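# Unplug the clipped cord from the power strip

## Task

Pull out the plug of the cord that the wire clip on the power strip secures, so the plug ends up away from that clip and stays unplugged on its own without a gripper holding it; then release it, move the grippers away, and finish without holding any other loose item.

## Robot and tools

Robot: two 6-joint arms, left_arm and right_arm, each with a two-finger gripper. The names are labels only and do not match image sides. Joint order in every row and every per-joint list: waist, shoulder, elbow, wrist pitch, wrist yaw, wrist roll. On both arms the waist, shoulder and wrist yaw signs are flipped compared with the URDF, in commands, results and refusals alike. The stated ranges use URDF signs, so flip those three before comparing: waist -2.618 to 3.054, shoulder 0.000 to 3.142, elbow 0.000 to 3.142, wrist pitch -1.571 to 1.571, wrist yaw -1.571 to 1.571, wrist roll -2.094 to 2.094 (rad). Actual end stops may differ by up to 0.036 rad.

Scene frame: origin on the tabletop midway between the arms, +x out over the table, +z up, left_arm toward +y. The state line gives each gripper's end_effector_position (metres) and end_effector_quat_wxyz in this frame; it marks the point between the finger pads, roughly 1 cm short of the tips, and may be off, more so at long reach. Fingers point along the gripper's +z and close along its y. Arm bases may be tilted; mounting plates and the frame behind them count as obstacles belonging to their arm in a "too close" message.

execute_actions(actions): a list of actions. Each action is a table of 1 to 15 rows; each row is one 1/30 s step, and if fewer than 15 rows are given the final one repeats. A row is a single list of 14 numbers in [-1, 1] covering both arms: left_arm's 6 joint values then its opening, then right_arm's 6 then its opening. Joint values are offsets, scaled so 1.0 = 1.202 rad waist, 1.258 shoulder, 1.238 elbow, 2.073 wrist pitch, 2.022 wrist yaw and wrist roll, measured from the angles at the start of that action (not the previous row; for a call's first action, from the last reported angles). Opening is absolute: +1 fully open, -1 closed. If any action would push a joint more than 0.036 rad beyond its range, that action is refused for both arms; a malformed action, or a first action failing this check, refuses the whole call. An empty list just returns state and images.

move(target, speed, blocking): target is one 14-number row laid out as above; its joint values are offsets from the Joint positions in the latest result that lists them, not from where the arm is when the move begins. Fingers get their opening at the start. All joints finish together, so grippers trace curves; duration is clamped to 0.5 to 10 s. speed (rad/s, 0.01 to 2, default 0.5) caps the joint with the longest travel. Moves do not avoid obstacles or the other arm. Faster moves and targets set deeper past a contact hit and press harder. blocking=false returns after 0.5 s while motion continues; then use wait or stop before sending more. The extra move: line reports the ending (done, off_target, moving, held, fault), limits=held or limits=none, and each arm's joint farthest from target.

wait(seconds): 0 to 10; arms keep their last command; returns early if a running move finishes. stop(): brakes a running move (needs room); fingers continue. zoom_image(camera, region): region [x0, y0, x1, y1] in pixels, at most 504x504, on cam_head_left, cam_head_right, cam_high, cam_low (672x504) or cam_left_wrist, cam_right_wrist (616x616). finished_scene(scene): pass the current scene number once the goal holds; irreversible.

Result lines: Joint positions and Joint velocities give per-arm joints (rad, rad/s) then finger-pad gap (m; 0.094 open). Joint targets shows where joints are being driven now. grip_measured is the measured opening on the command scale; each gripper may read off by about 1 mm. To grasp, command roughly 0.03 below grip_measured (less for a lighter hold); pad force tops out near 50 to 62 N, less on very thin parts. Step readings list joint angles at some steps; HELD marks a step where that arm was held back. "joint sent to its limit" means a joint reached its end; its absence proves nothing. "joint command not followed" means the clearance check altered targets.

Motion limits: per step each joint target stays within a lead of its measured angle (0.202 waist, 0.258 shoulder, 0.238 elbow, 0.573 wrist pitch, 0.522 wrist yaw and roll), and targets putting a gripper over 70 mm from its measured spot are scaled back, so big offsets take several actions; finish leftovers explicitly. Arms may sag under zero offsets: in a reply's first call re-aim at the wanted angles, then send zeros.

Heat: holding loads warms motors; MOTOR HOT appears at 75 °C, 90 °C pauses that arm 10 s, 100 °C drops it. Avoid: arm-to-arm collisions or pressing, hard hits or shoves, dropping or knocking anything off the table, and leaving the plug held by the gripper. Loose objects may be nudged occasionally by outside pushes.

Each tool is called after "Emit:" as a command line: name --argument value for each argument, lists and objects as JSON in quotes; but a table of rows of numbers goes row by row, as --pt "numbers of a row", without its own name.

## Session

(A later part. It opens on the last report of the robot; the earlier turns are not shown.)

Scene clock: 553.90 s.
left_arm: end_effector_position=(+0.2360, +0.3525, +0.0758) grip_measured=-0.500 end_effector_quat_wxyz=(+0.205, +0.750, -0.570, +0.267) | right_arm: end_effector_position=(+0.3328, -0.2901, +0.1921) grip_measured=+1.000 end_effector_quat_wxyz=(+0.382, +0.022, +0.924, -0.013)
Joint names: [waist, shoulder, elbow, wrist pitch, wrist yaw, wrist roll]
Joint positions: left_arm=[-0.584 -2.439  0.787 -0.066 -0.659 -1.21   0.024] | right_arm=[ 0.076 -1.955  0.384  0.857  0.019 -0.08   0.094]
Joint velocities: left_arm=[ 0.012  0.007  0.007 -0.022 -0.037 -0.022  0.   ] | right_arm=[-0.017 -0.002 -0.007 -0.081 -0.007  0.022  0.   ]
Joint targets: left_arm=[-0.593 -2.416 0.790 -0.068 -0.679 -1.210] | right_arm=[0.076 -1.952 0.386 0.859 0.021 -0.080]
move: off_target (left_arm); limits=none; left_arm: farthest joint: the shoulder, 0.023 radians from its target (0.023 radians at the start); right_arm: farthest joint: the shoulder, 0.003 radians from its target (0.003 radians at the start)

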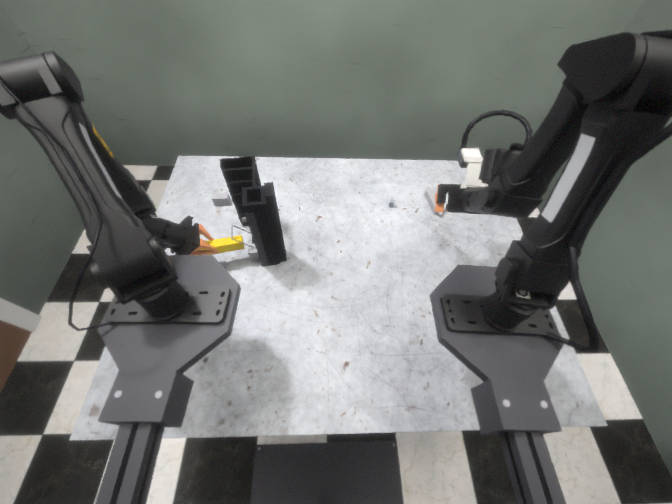

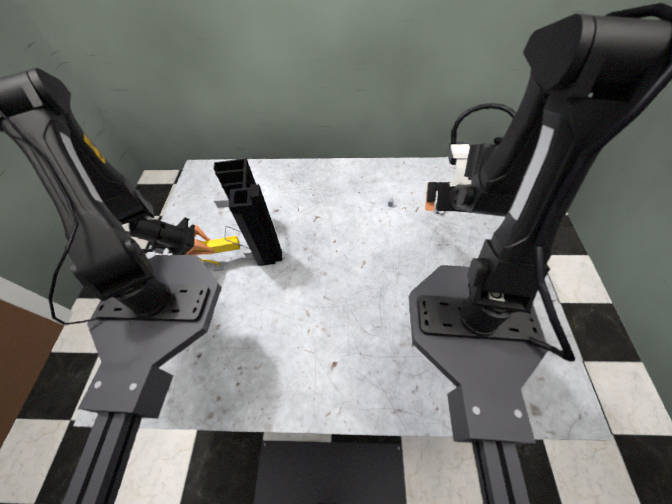

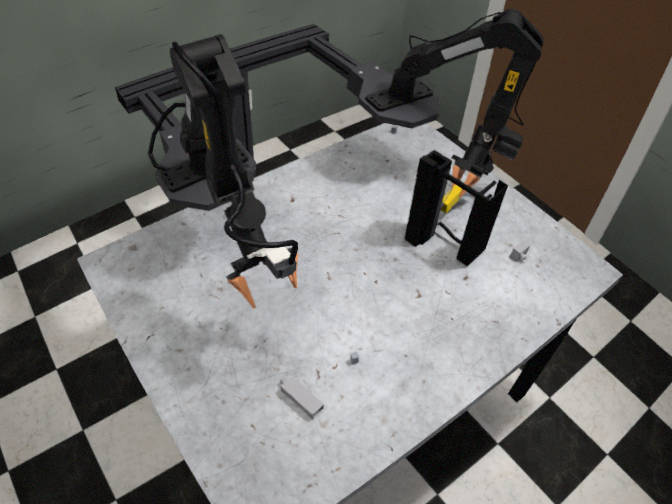

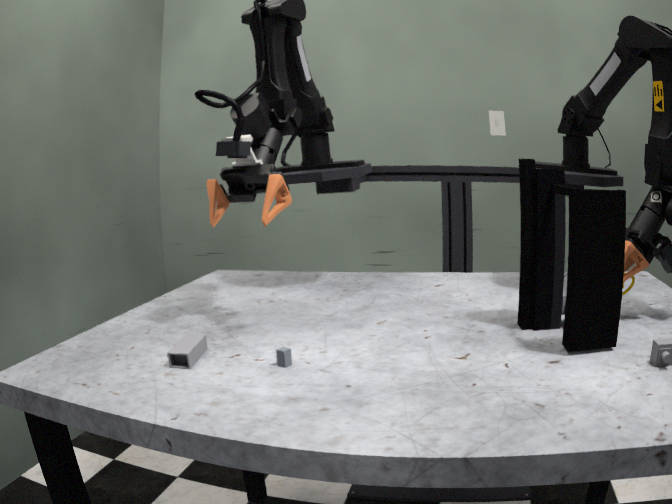

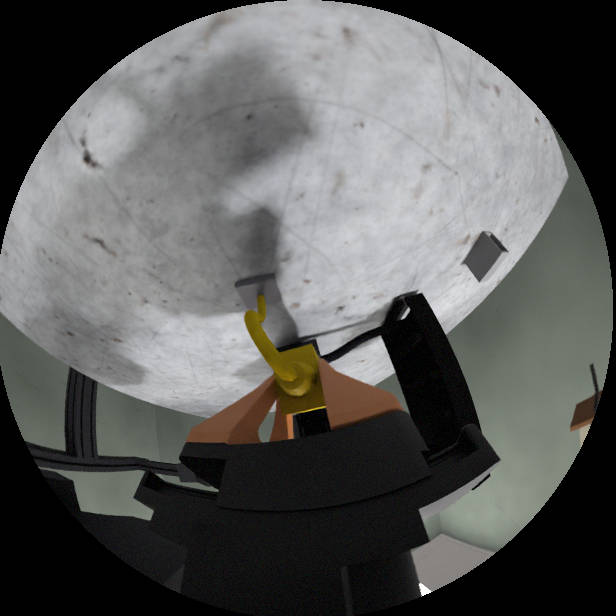

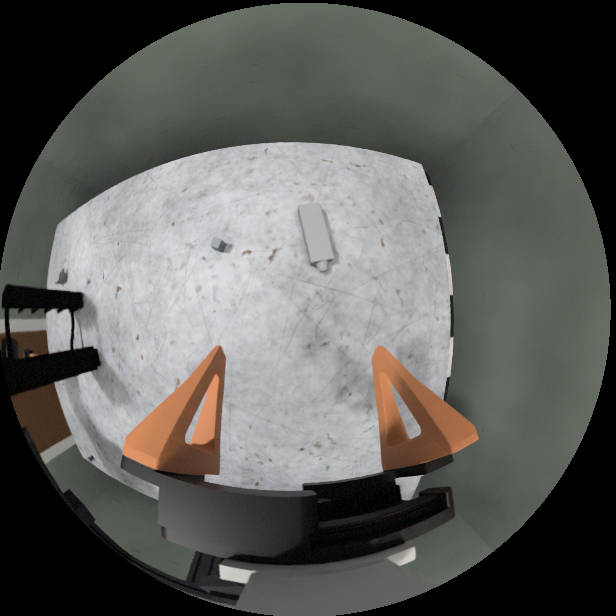

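Emit:
move --target '[0,-0.2146,-0.1486,0.4395,-0.0134,-0.3694,-0.545,0,0.0024,0.0016,0.001,0.001,0,1]' --speed 0.6

Scene clock: 573.27 s.
left_arm: end_effector_position=(+0.2615, +0.3685, +0.0301) grip_measured=-0.499 end_effector_quat_wxyz=(+0.112, +0.878, -0.334, +0.322) | right_arm: end_effector_position=(+0.3328, -0.2901, +0.1921) grip_measured=+1.000 end_effector_quat_wxyz=(+0.382, +0.022, +0.924, -0.013)
Joint names: [waist, shoulder, elbow, wrist pitch, wrist yaw, wrist roll]
Joint positions: left_arm=[-0.584 -2.702  0.629  0.842 -0.66  -1.95   0.024] | right_arm=[ 0.076 -1.955  0.384  0.857  0.019 -0.08   0.094]
Joint velocities: left_arm=[ 0.007 -0.007 -0.012  0.022  0.007 -0.037 -0.001] | right_arm=[ 0.002 -0.002  0.017 -0.051  0.037 -0.007  0.   ]
Joint targets: left_arm=[-0.584 -2.709 0.603 0.845 -0.686 -1.957] | right_arm=[0.076 -1.952 0.386 0.859 0.021 -0.080]
move: off_target (left_arm); limits=none; left_arm: farthest joint: the wrist yaw, 0.027 radians from its target (0.027 radians at the start); right_arm: farthest joint: the shoulder, 0.003 radians from its target (0.003 radians at the start)

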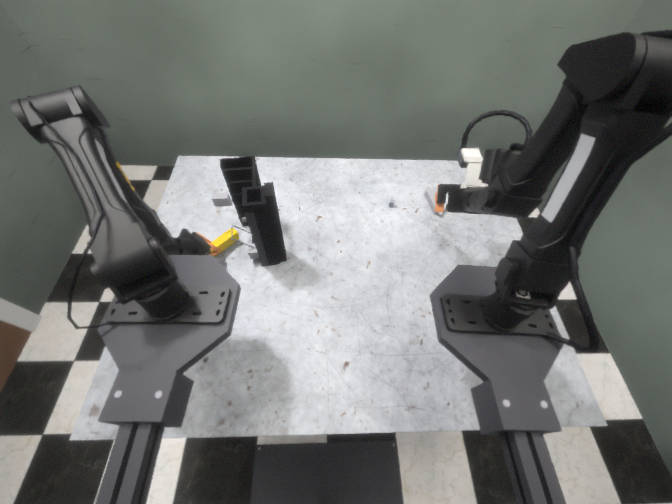

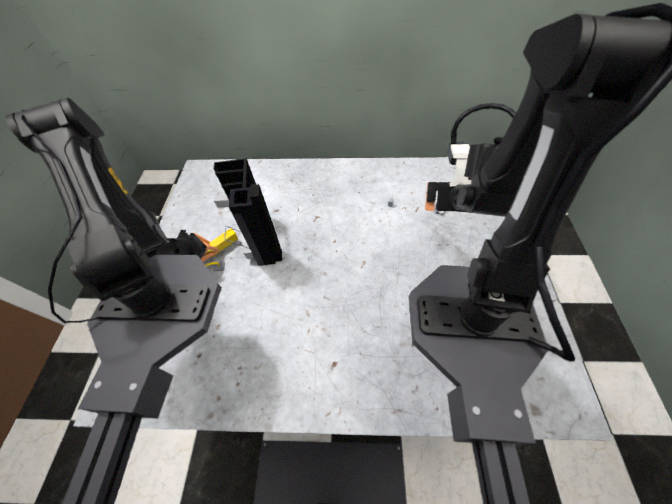

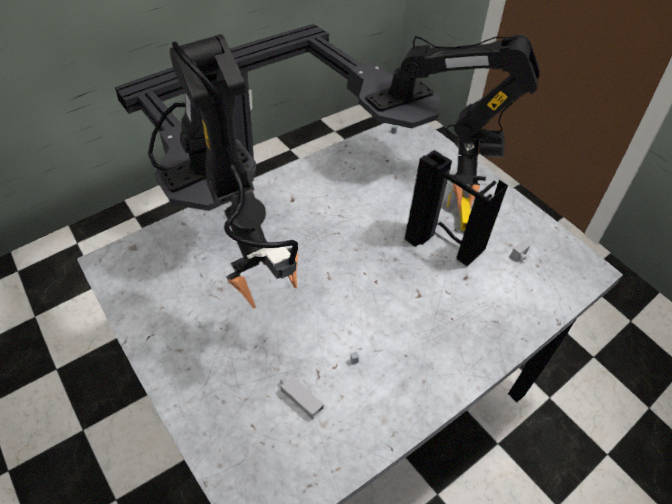

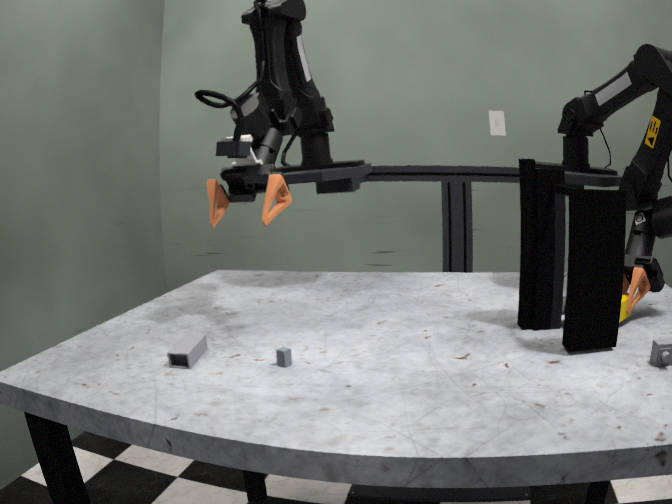

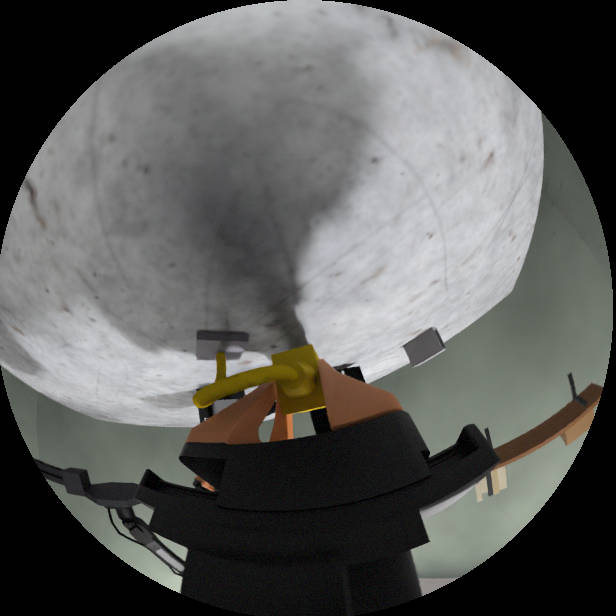

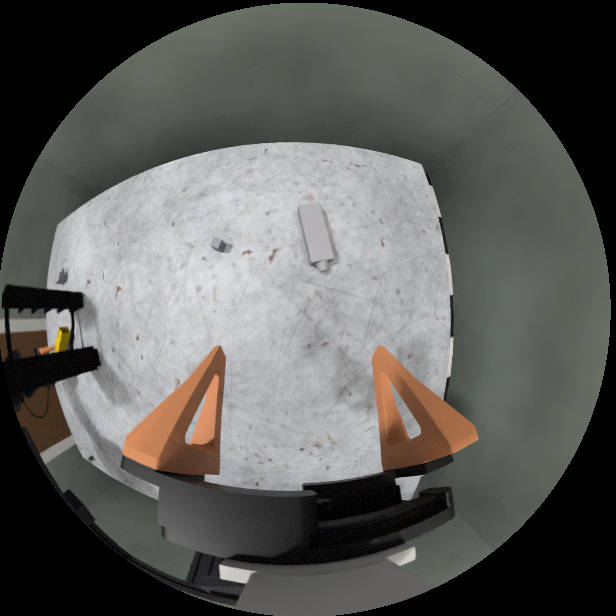

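Emit:
zoom_image --camera "cam_left_wrist" --region '[170, 290, 400, 460]'

Emit:
zoom_image --camera "cam_head_right" --region '[165, 200, 275, 285]'

Emit:
zoom_image --camera "cam_low" --region '[572, 250, 672, 350]'

Region (170, 290, 400, 460) of cam_left_wrist's 616x616 image, scaled by 2.191, with more detail than that image has; it fills the top 373 rows of this view, and the rest is white.

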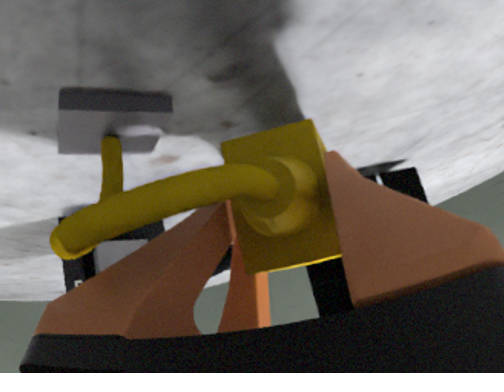

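Region (165, 200, 275, 285) of cam_head_right's 672x504 image, scaled by 4.582, with more detail than that image has; it fills the top 389 rows of this view, and the rest is white.

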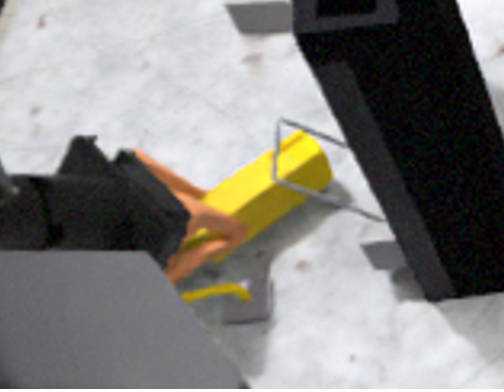

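Region (572, 250, 672, 350) of cam_low's 672x504 image, scaled by 5.040, with more detail than that image has.

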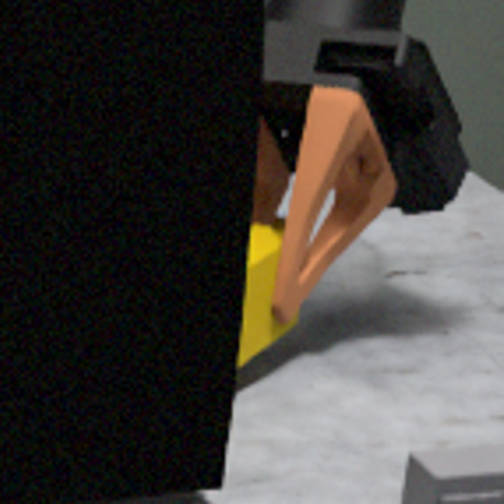

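Emit:
move --target '[0,-0.0427,0.0376,0.0106,-0.005,0,-0.545,0,0.0024,0.0016,0.001,0.001,0,1]' --speed 0.08

Scene clock: 591.93 s.
left_arm: end_effector_position=(+0.2635, +0.3699, +0.0204) grip_measured=-0.499 end_effector_quat_wxyz=(+0.109, +0.878, -0.335, +0.324) | right_arm: end_effector_position=(+0.3328, -0.2901, +0.1921) grip_measured=+1.000 end_effector_quat_wxyz=(+0.382, +0.022, +0.924, -0.013)
Joint names: [waist, shoulder, elbow, wrist pitch, wrist yaw, wrist roll]
Joint positions: left_arm=[-0.584 -2.747  0.661  0.862 -0.659 -1.95   0.024] | right_arm=[ 0.076 -1.955  0.384  0.857  0.019 -0.08   0.094]
Joint velocities: left_arm=[ 0.007 -0.017  0.002  0.007 -0.022 -0.022 -0.001] | right_arm=[ 0.002 -0.017  0.002 -0.022  0.022 -0.051  0.   ]
Joint targets: left_arm=[-0.584 -2.756 0.675 0.864 -0.670 -1.950] | right_arm=[0.076 -1.952 0.386 0.859 0.021 -0.080]
move: done; limits=none; left_arm: farthest joint: the elbow, 0.015 radians from its target (0.047 radians at the start); right_arm: farthest joint: the shoulder, 0.003 radians from its target (0.003 radians at the start)

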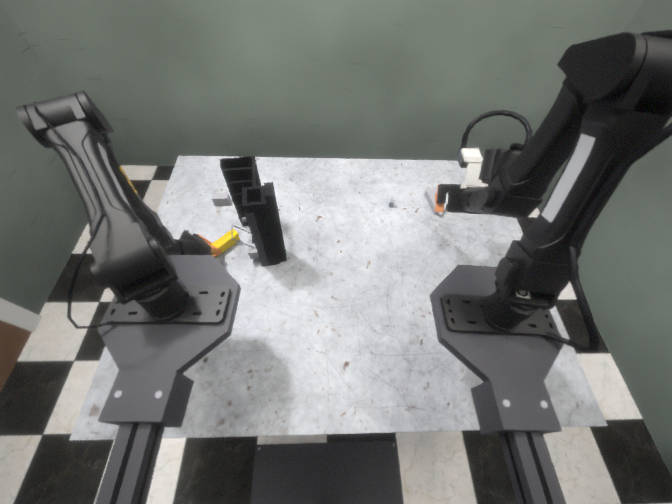

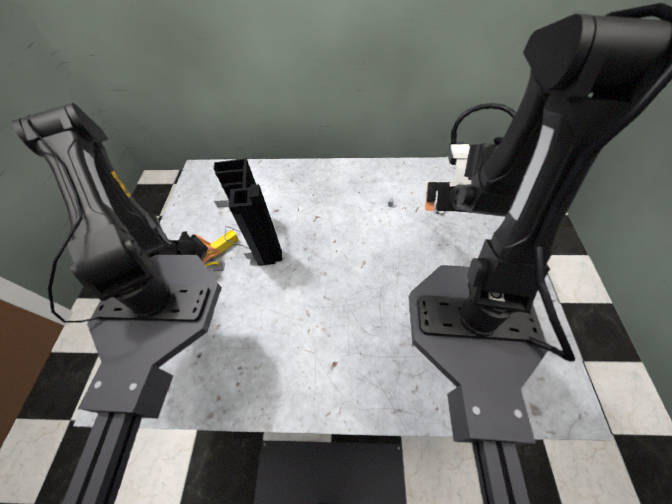

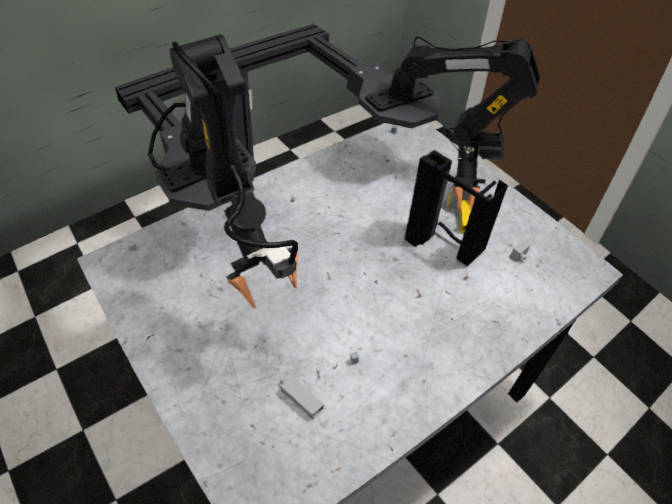

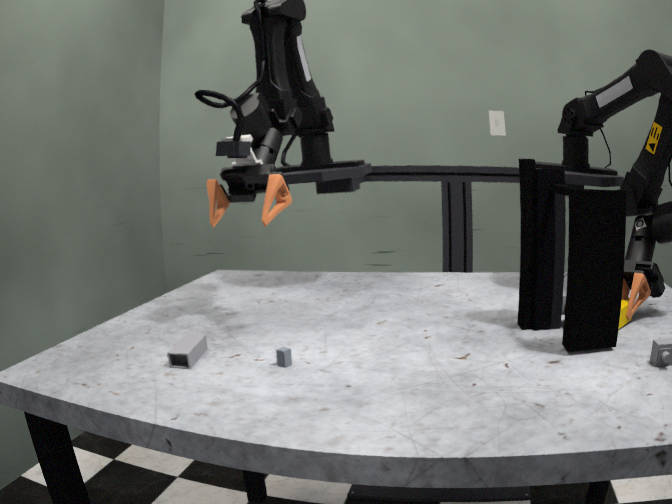

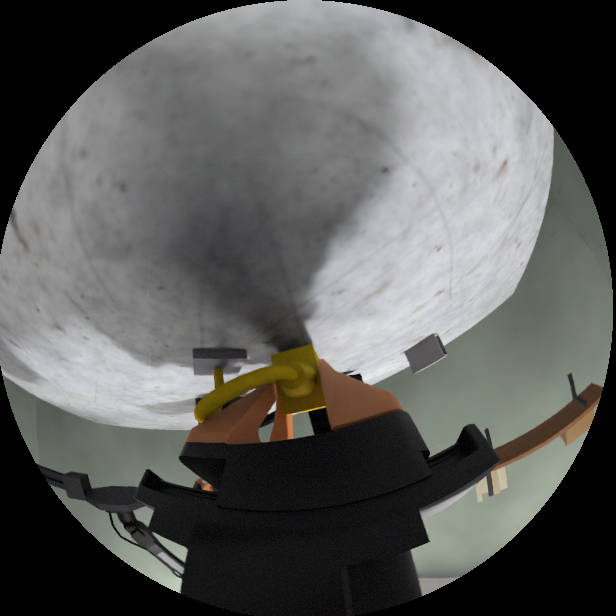

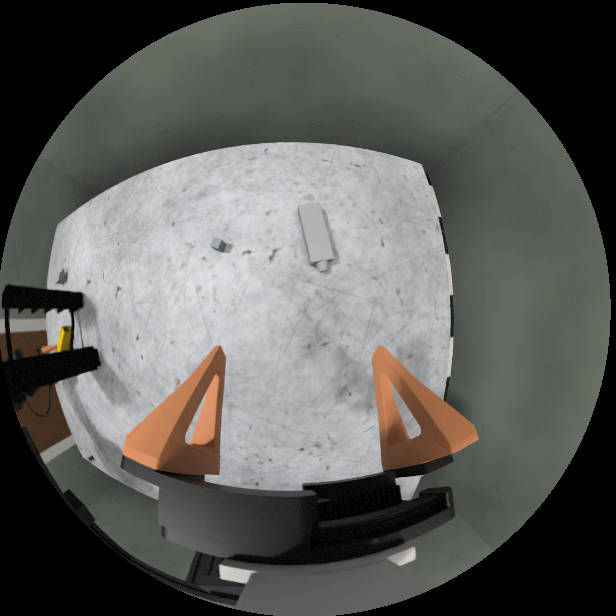

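Emit:
zoom_image --camera "cam_low" --region '[592, 270, 672, 350]'

Emit:
zoom_image --camera "cam_left_wrist" --region '[180, 300, 380, 450]'

Emit:
zoom_image --camera "cam_head_right" --region '[175, 210, 265, 280]'

Region (592, 270, 672, 350) of cam_low's 672x504 image, scaled by 6.300, with more detail than that image has.

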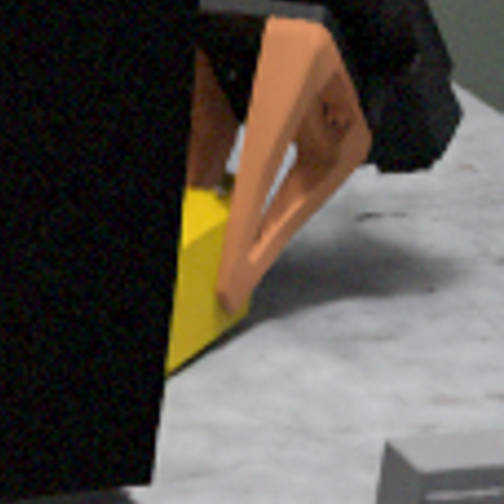

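Region (180, 300, 380, 450) of cam_left_wrist's 616x616 image, scaled by 2.520, with more detail than that image has; it fills the top 378 rows of this view, and the rest is white.

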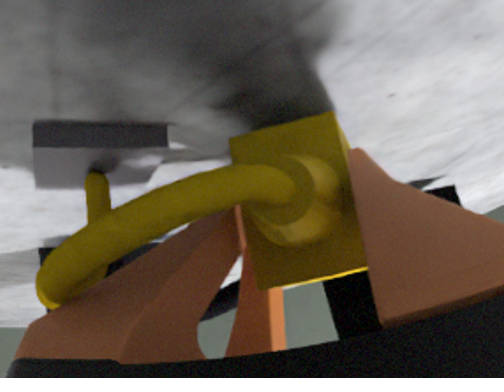

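Region (175, 210, 265, 280) of cam_head_right's 672x504 image, scaled by 5.600, with more detail than that image has.

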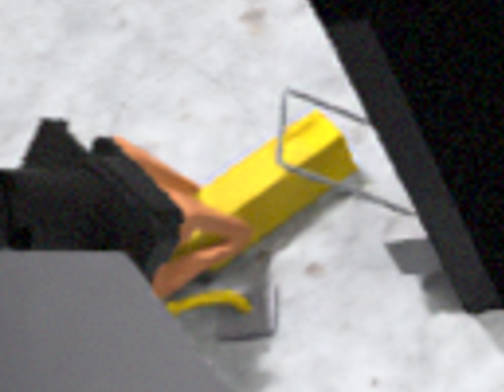

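Emit:
execute_actions --actions '[[[0,-0.009,0.013,0.002,-0.005,0,-0.545,0,0.0024,0.0016,0.001,0.001,0,1],[0,-0.011,0.014,0.002,-0.005,0,-0.545,0,0.0024,0.0016,0.001,0.001,0,1],[0,-0.013,0.016,0.003,-0.005,0,-0.545,0,0.0024,0.0016,0.001,0.001,0,1],[0,-0.0145,0.017,0.003,-0.005,0,-0.545,0,0.0024,0.0016,0.001,0.001,0,1],[0,-0.0155,0.017,0.003,-0.005,0,-0.545,0,0.0024,0.0016,0.001,0.001,0,1],[0,-0.0155,0.017,0.003,-0.005,0,-0.545,0,0.0024,0.0016,0.001,0.001,0,1],[0,-0.0155,0.017,0.003,-0.005,0,-0.545,0,0.0024,0.0016,0.001,0.001,0,1],[0,-0.0155,0.017,0.003,-0.005,0,-0.53,0,0.0024,0.0016,0.001,0.001,0,1],[0,-0.0155,0.017,0.003,-0.005,0,-0.515,0,0.0024,0.0016,0.001,0.001,0,1],[0,-0.0155,0.017,0.003,-0.005,0,-0.505,0,0.0024,0.0016,0.001,0.001,0,1],[0,-0.0155,0.017,0.003,-0.005,0,-0.495,0,0.0024,0.0016,0.001,0.001,0,1],[0,-0.0155,0.017,0.003,-0.005,0,-0.48,0,0.0024,0.0016,0.001,0.001,0,1],[0,-0.0155,0.017,0.003,-0.005,0,-0.45,0,0.0024,0.0016,0.001,0.001,0,1],[0,-0.0155,0.017,0.003,-0.005,0,-0.41,0,0.0024,0.0016,0.001,0.001,0,1],[0,-0.010,0.010,0.003,-0.005,0,-0.36,0,0.0024,0.0016,0.001,0.001,0,1]]]'

Scene clock: 608.17 s.
left_arm: end_effector_position=(+0.2637, +0.3699, +0.0186) grip_measured=-0.382 end_effector_quat_wxyz=(+0.108, +0.877, -0.336, +0.325) | right_arm: end_effector_position=(+0.3328, -0.2901, +0.1921) grip_measured=+1.000 end_effector_quat_wxyz=(+0.382, +0.022, +0.924, -0.013)
Joint names: [waist, shoulder, elbow, wrist pitch, wrist yaw, wrist roll]
Joint positions: left_arm=[-0.584 -2.756  0.666  0.869 -0.66  -1.95   0.029] | right_arm=[ 0.076 -1.955  0.384  0.857  0.019 -0.08   0.094]
Joint velocities: left_arm=[ 0.022 -0.022  0.007  0.051 -0.007 -0.022  0.041] | right_arm=[-0.007  0.002 -0.012  0.081  0.066 -0.022  0.   ]
Joint targets: left_arm=[-0.584 -2.759 0.673 0.868 -0.669 -1.950] | right_arm=[0.076 -1.952 0.386 0.859 0.021 -0.080]
Step readings (joint positions):
0: left_arm=[-0.584 -2.747 0.661 0.863 -0.659 -1.950] | right_arm=[0.076 -1.955 0.384 0.857 0.019 -0.080]
1: left_arm=[-0.584 -2.747 0.661 0.863 -0.659 -1.950] | right_arm=[0.076 -1.955 0.384 0.857 0.019 -0.080]
2: left_arm=[-0.584 -2.747 0.661 0.863 -0.659 -1.950] | right_arm=[0.076 -1.955 0.384 0.857 0.019 -0.080]
4: left_arm=[-0.584 -2.748 0.661 0.865 -0.659 -1.950] | right_arm=[0.076 -1.955 0.384 0.857 0.019 -0.080]
8: left_arm=[-0.584 -2.756 0.666 0.867 -0.659 -1.950] | right_arm=[0.076 -1.955 0.384 0.857 0.019 -0.080]
15: Joint positions above

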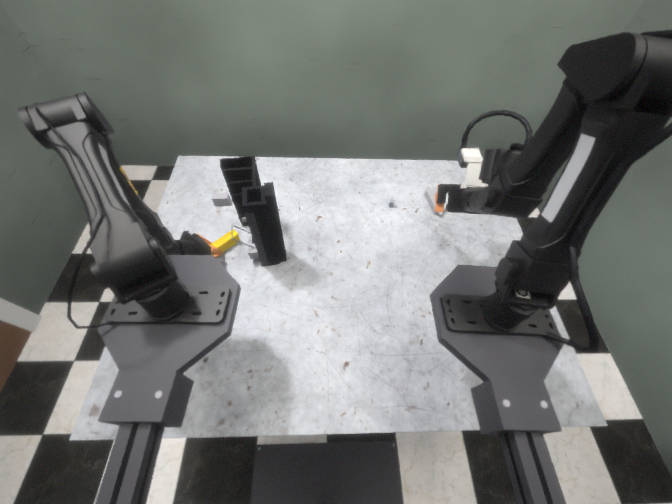

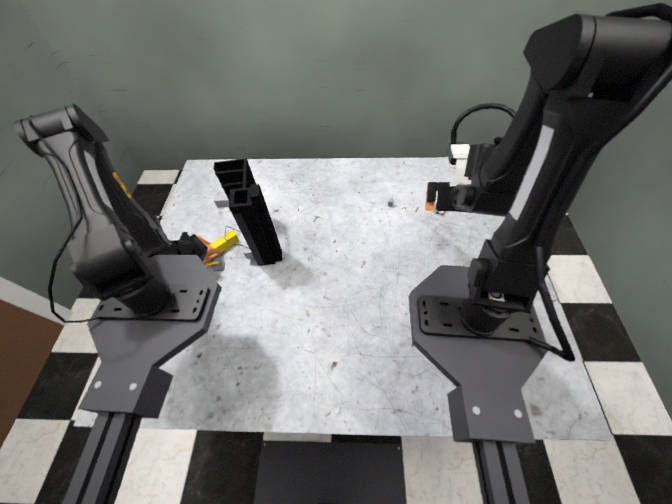

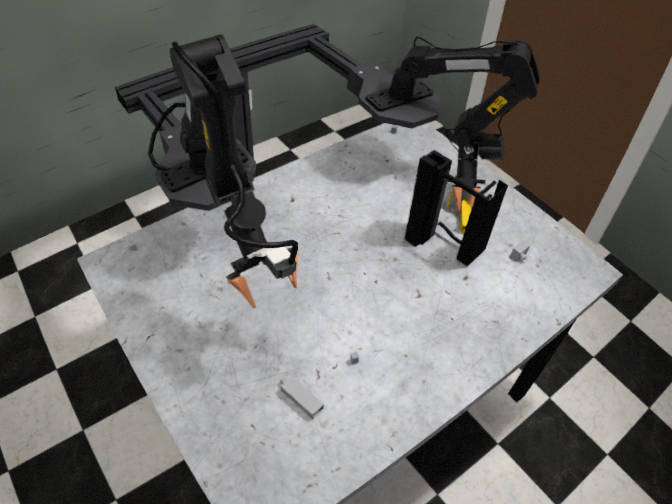

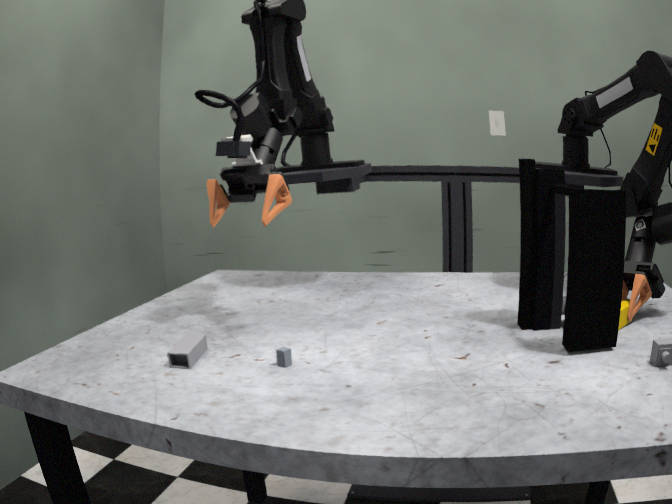

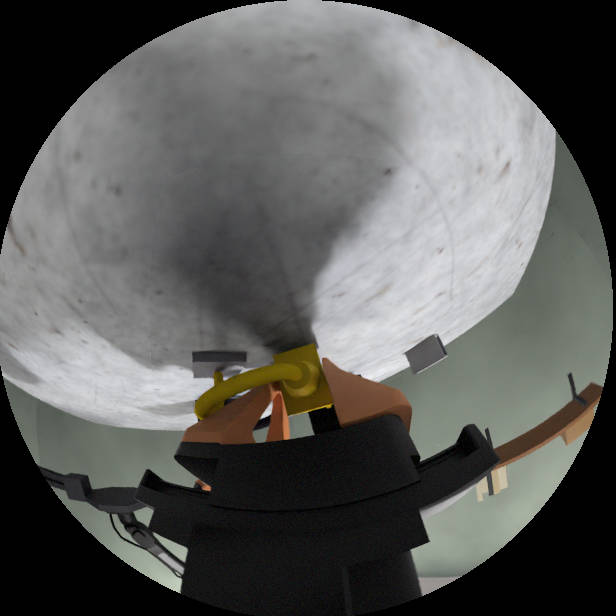

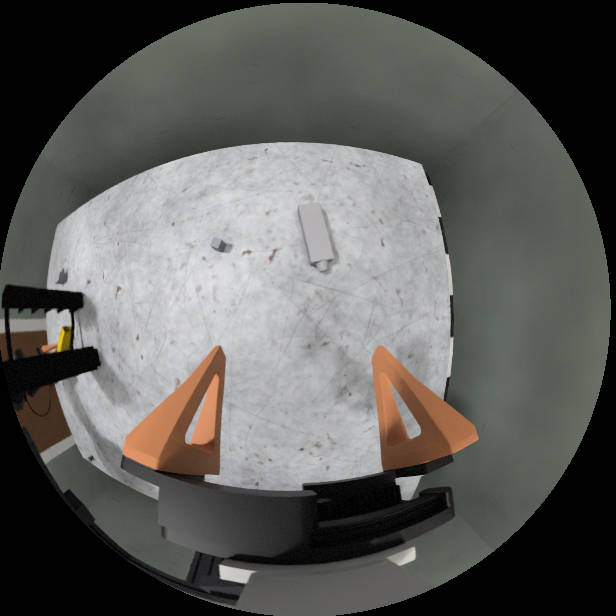

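Emit:
execute_actions --actions '[]'

Emit:
zoom_image --camera "cam_left_wrist" --region '[180, 300, 380, 450]'

Emit:
zoom_image --camera "cam_head_right" --region '[175, 210, 265, 280]'

Scene clock: 610.20 s.
left_arm: end_effector_position=(+0.2638, +0.3699, +0.0186) grip_measured=-0.361 end_effector_quat_wxyz=(+0.108, +0.877, -0.336, +0.325) | right_arm: end_effector_position=(+0.3328, -0.2901, +0.1921) grip_measured=+1.000 end_effector_quat_wxyz=(+0.382, +0.022, +0.924, -0.013)
Joint names: [waist, shoulder, elbow, wrist pitch, wrist yaw, wrist roll]
Joint positions: left_arm=[-0.584 -2.756  0.666  0.87  -0.66  -1.95   0.03 ] | right_arm=[ 0.076 -1.955  0.384  0.857  0.019 -0.08   0.094]
Joint velocities: left_arm=[ 0.002  0.007  0.002  0.022 -0.037 -0.007 -0.   ] | right_arm=[0.027 0.002 0.002 0.007 0.022 0.037 0.   ]
Joint targets: left_arm=[-0.584 -2.759 0.673 0.868 -0.669 -1.950] | right_arm=[0.076 -1.952 0.386 0.859 0.021 -0.080]

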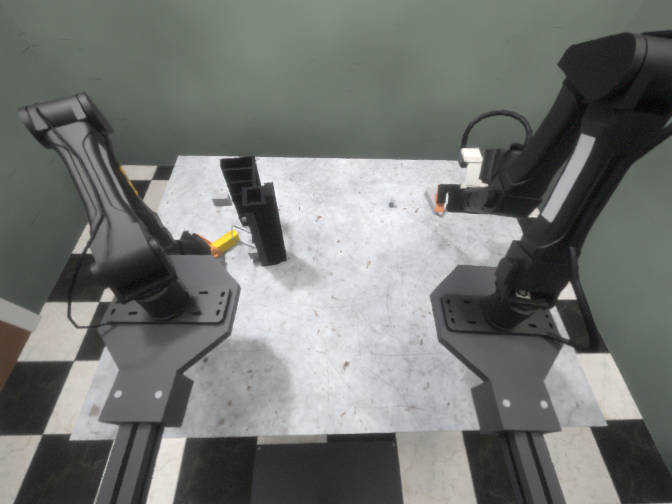

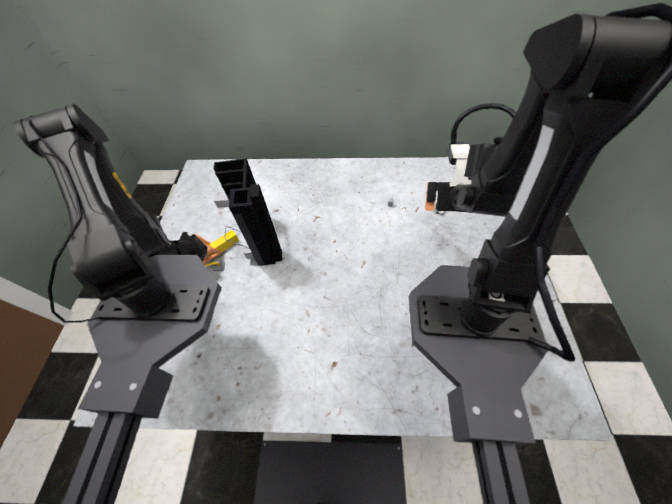

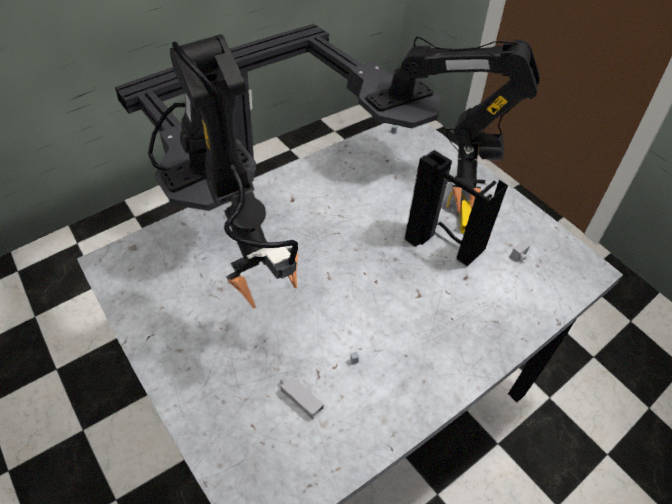

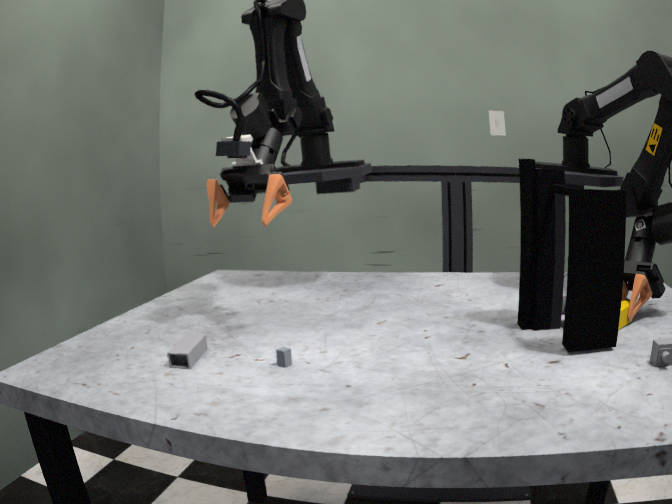

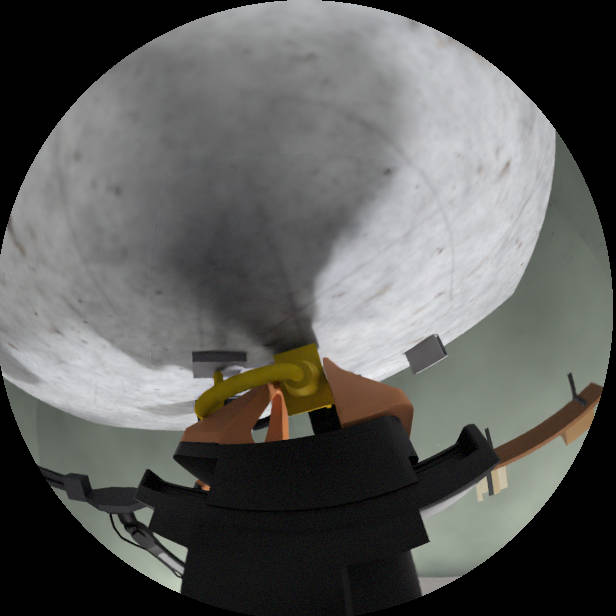

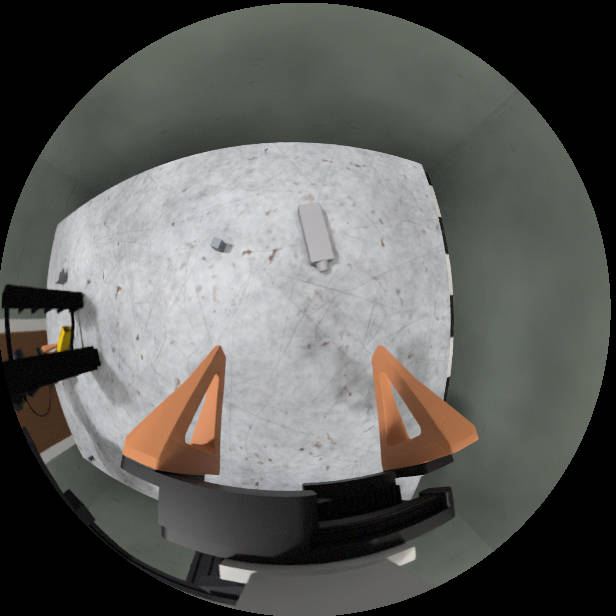

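Region (180, 300, 380, 450) of cam_left_wrist's 616x616 image, scaled by 2.520, with more detail than that image has; it fills the top 378 rows of this view, and the rest is white.

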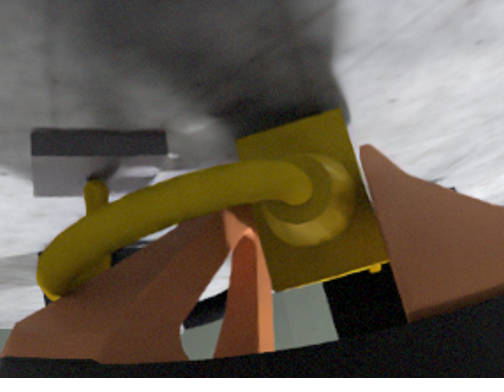

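Region (175, 210, 265, 280) of cam_head_right's 672x504 image, scaled by 5.600, with more detail than that image has.

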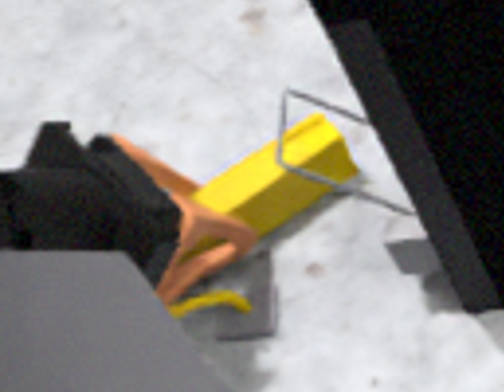

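Emit:
execute_actions --actions '[[[0,0.004,0.012,0,-0.004,0,-0.35,0,0.0024,0.0016,0.001,0.001,0,1],[0,0.004,0.013,0,-0.004,0,-0.33,0,0.0024,0.0016,0.001,0.001,0,1],[0,0.004,0.014,0,-0.004,0,-0.31,0,0.0024,0.0016,0.001,0.001,0,1],[0,0.004,0.015,0,-0.004,0,-0.29,0,0.0024,0.0016,0.001,0.001,0,1],[0,0.004,0.016,0,-0.004,0,-0.27,0,0.0024,0.0016,0.001,0.001,0,1],[0,0.004,0.017,0,-0.004,0,-0.25,0,0.0024,0.0016,0.001,0.001,0,1],[0,0.004,0.018,0,-0.004,0,-0.23,0,0.0024,0.0016,0.001,0.001,0,1],[0,0.004,0.019,0,-0.004,0,-0.21,0,0.0024,0.0016,0.001,0.001,0,1],[0,0.004,0.020,0,-0.004,0,-0.19,0,0.0024,0.0016,0.001,0.001,0,1],[0,0.004,0.021,0,-0.004,0,-0.17,0,0.0024,0.0016,0.001,0.001,0,1],[0,0.004,0.022,0,-0.004,0,-0.15,0,0.0024,0.0016,0.001,0.001,0,1],[0,0.004,0.023,0,-0.004,0,-0.13,0,0.0024,0.0016,0.001,0.001,0,1],[0,0.004,0.024,0,-0.004,0,-0.11,0,0.0024,0.0016,0.001,0.001,0,1],[0,0.004,0.025,0,-0.004,0,-0.09,0,0.0024,0.0016,0.001,0.001,0,1],[0,0.004,0.025,0,-0.004,0,-0.07,0,0.0024,0.0016,0.001,0.001,0,1]]]'

Emit:
zoom_image --camera "cam_left_wrist" --region '[180, 300, 380, 450]'

Scene clock: 626.60 s.
left_arm: end_effector_position=(+0.2695, +0.3735, +0.0183) grip_measured=-0.080 end_effector_quat_wxyz=(+0.102, +0.876, -0.338, +0.330) | right_arm: end_effector_position=(+0.3328, -0.2901, +0.1921) grip_measured=+1.000 end_effector_quat_wxyz=(+0.382, +0.022, +0.924, -0.013)
Joint names: [waist, shoulder, elbow, wrist pitch, wrist yaw, wrist roll]
Joint positions: left_arm=[-0.584 -2.756  0.68   0.872 -0.66  -1.95   0.043] | right_arm=[ 0.076 -1.955  0.384  0.857  0.019 -0.08   0.094]
Joint velocities: left_arm=[ 0.012  0.012  0.066 -0.007  0.081  0.022  0.018] | right_arm=[-0.007 -0.012 -0.012  0.037 -0.022 -0.022  0.   ]
Joint targets: left_arm=[-0.584 -2.751 0.696 0.870 -0.668 -1.950] | right_arm=[0.076 -1.952 0.386 0.859 0.021 -0.080]
Step readings (joint positions):
0: left_arm=[-0.584 -2.756 0.666 0.870 -0.660 -1.950] | right_arm=[0.076 -1.955 0.384 0.857 0.019 -0.080]
1: left_arm=[-0.584 -2.756 0.666 0.870 -0.660 -1.950] | right_arm=[0.076 -1.955 0.384 0.857 0.019 -0.080]
2: left_arm=[-0.584 -2.756 0.666 0.870 -0.660 -1.950] | right_arm=[0.076 -1.955 0.384 0.857 0.019 -0.080]
4: left_arm=[-0.584 -2.756 0.666 0.870 -0.660 -1.950] | right_arm=[0.076 -1.955 0.384 0.857 0.019 -0.080]
8: left_arm=[-0.584 -2.756 0.666 0.871 -0.660 -1.950] | right_arm=[0.076 -1.955 0.384 0.857 0.019 -0.080]
15: Joint positions above

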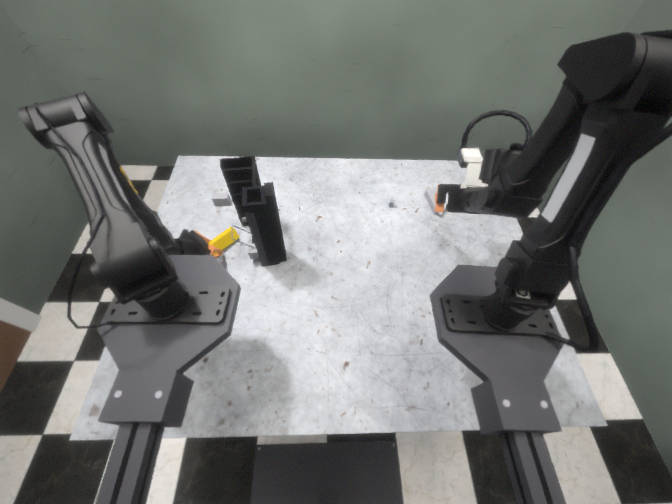

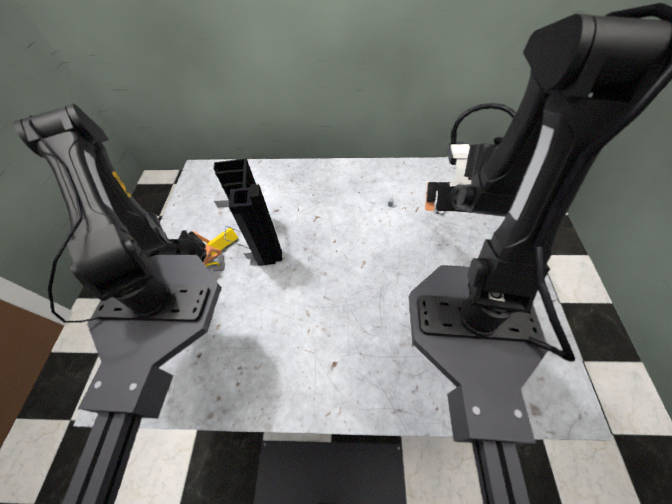

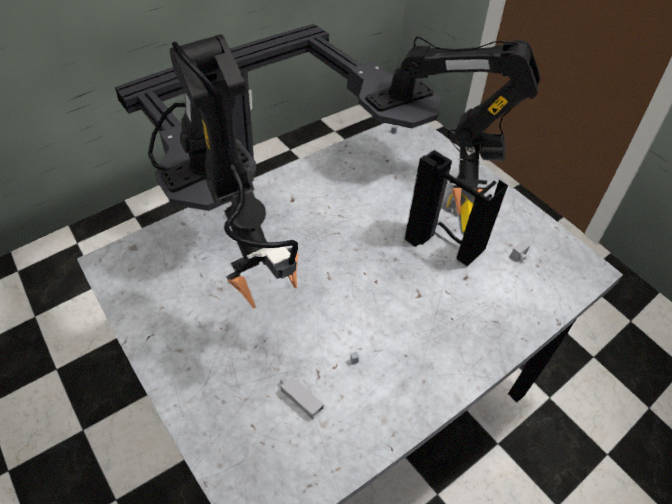

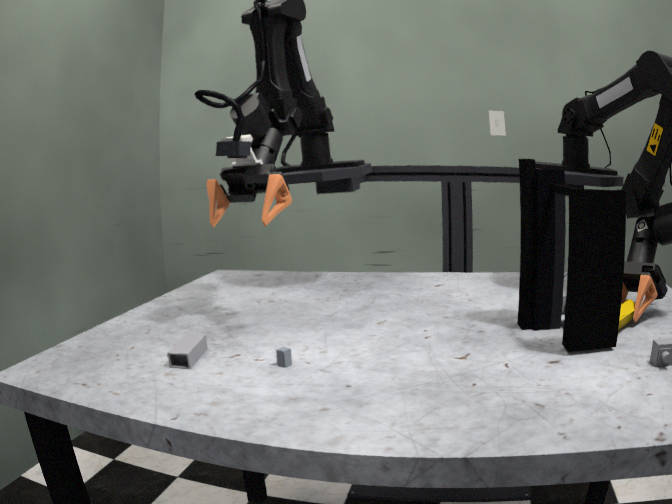

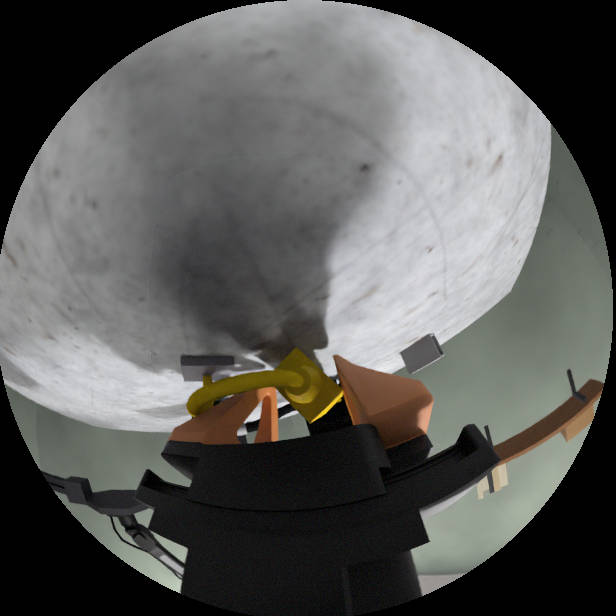

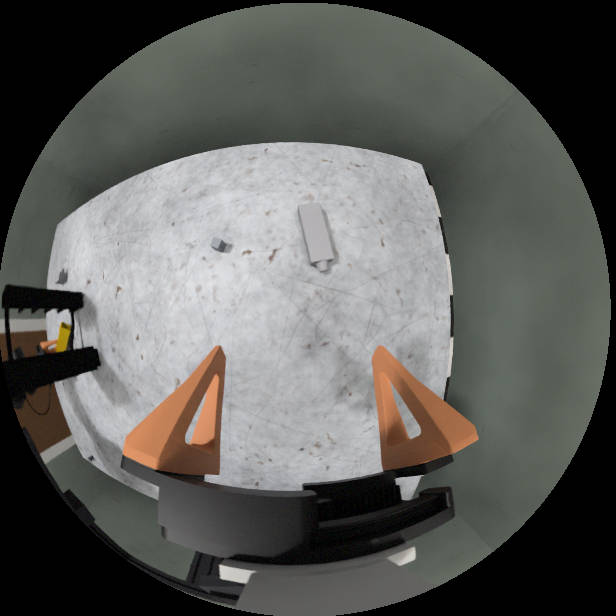

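Region (180, 300, 380, 450) of cam_left_wrist's 616x616 image, scaled by 2.520, with more detail than that image has; it fills the top 378 rows of this view, and the rest is white.

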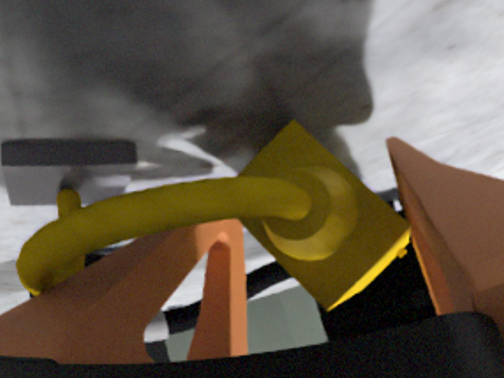

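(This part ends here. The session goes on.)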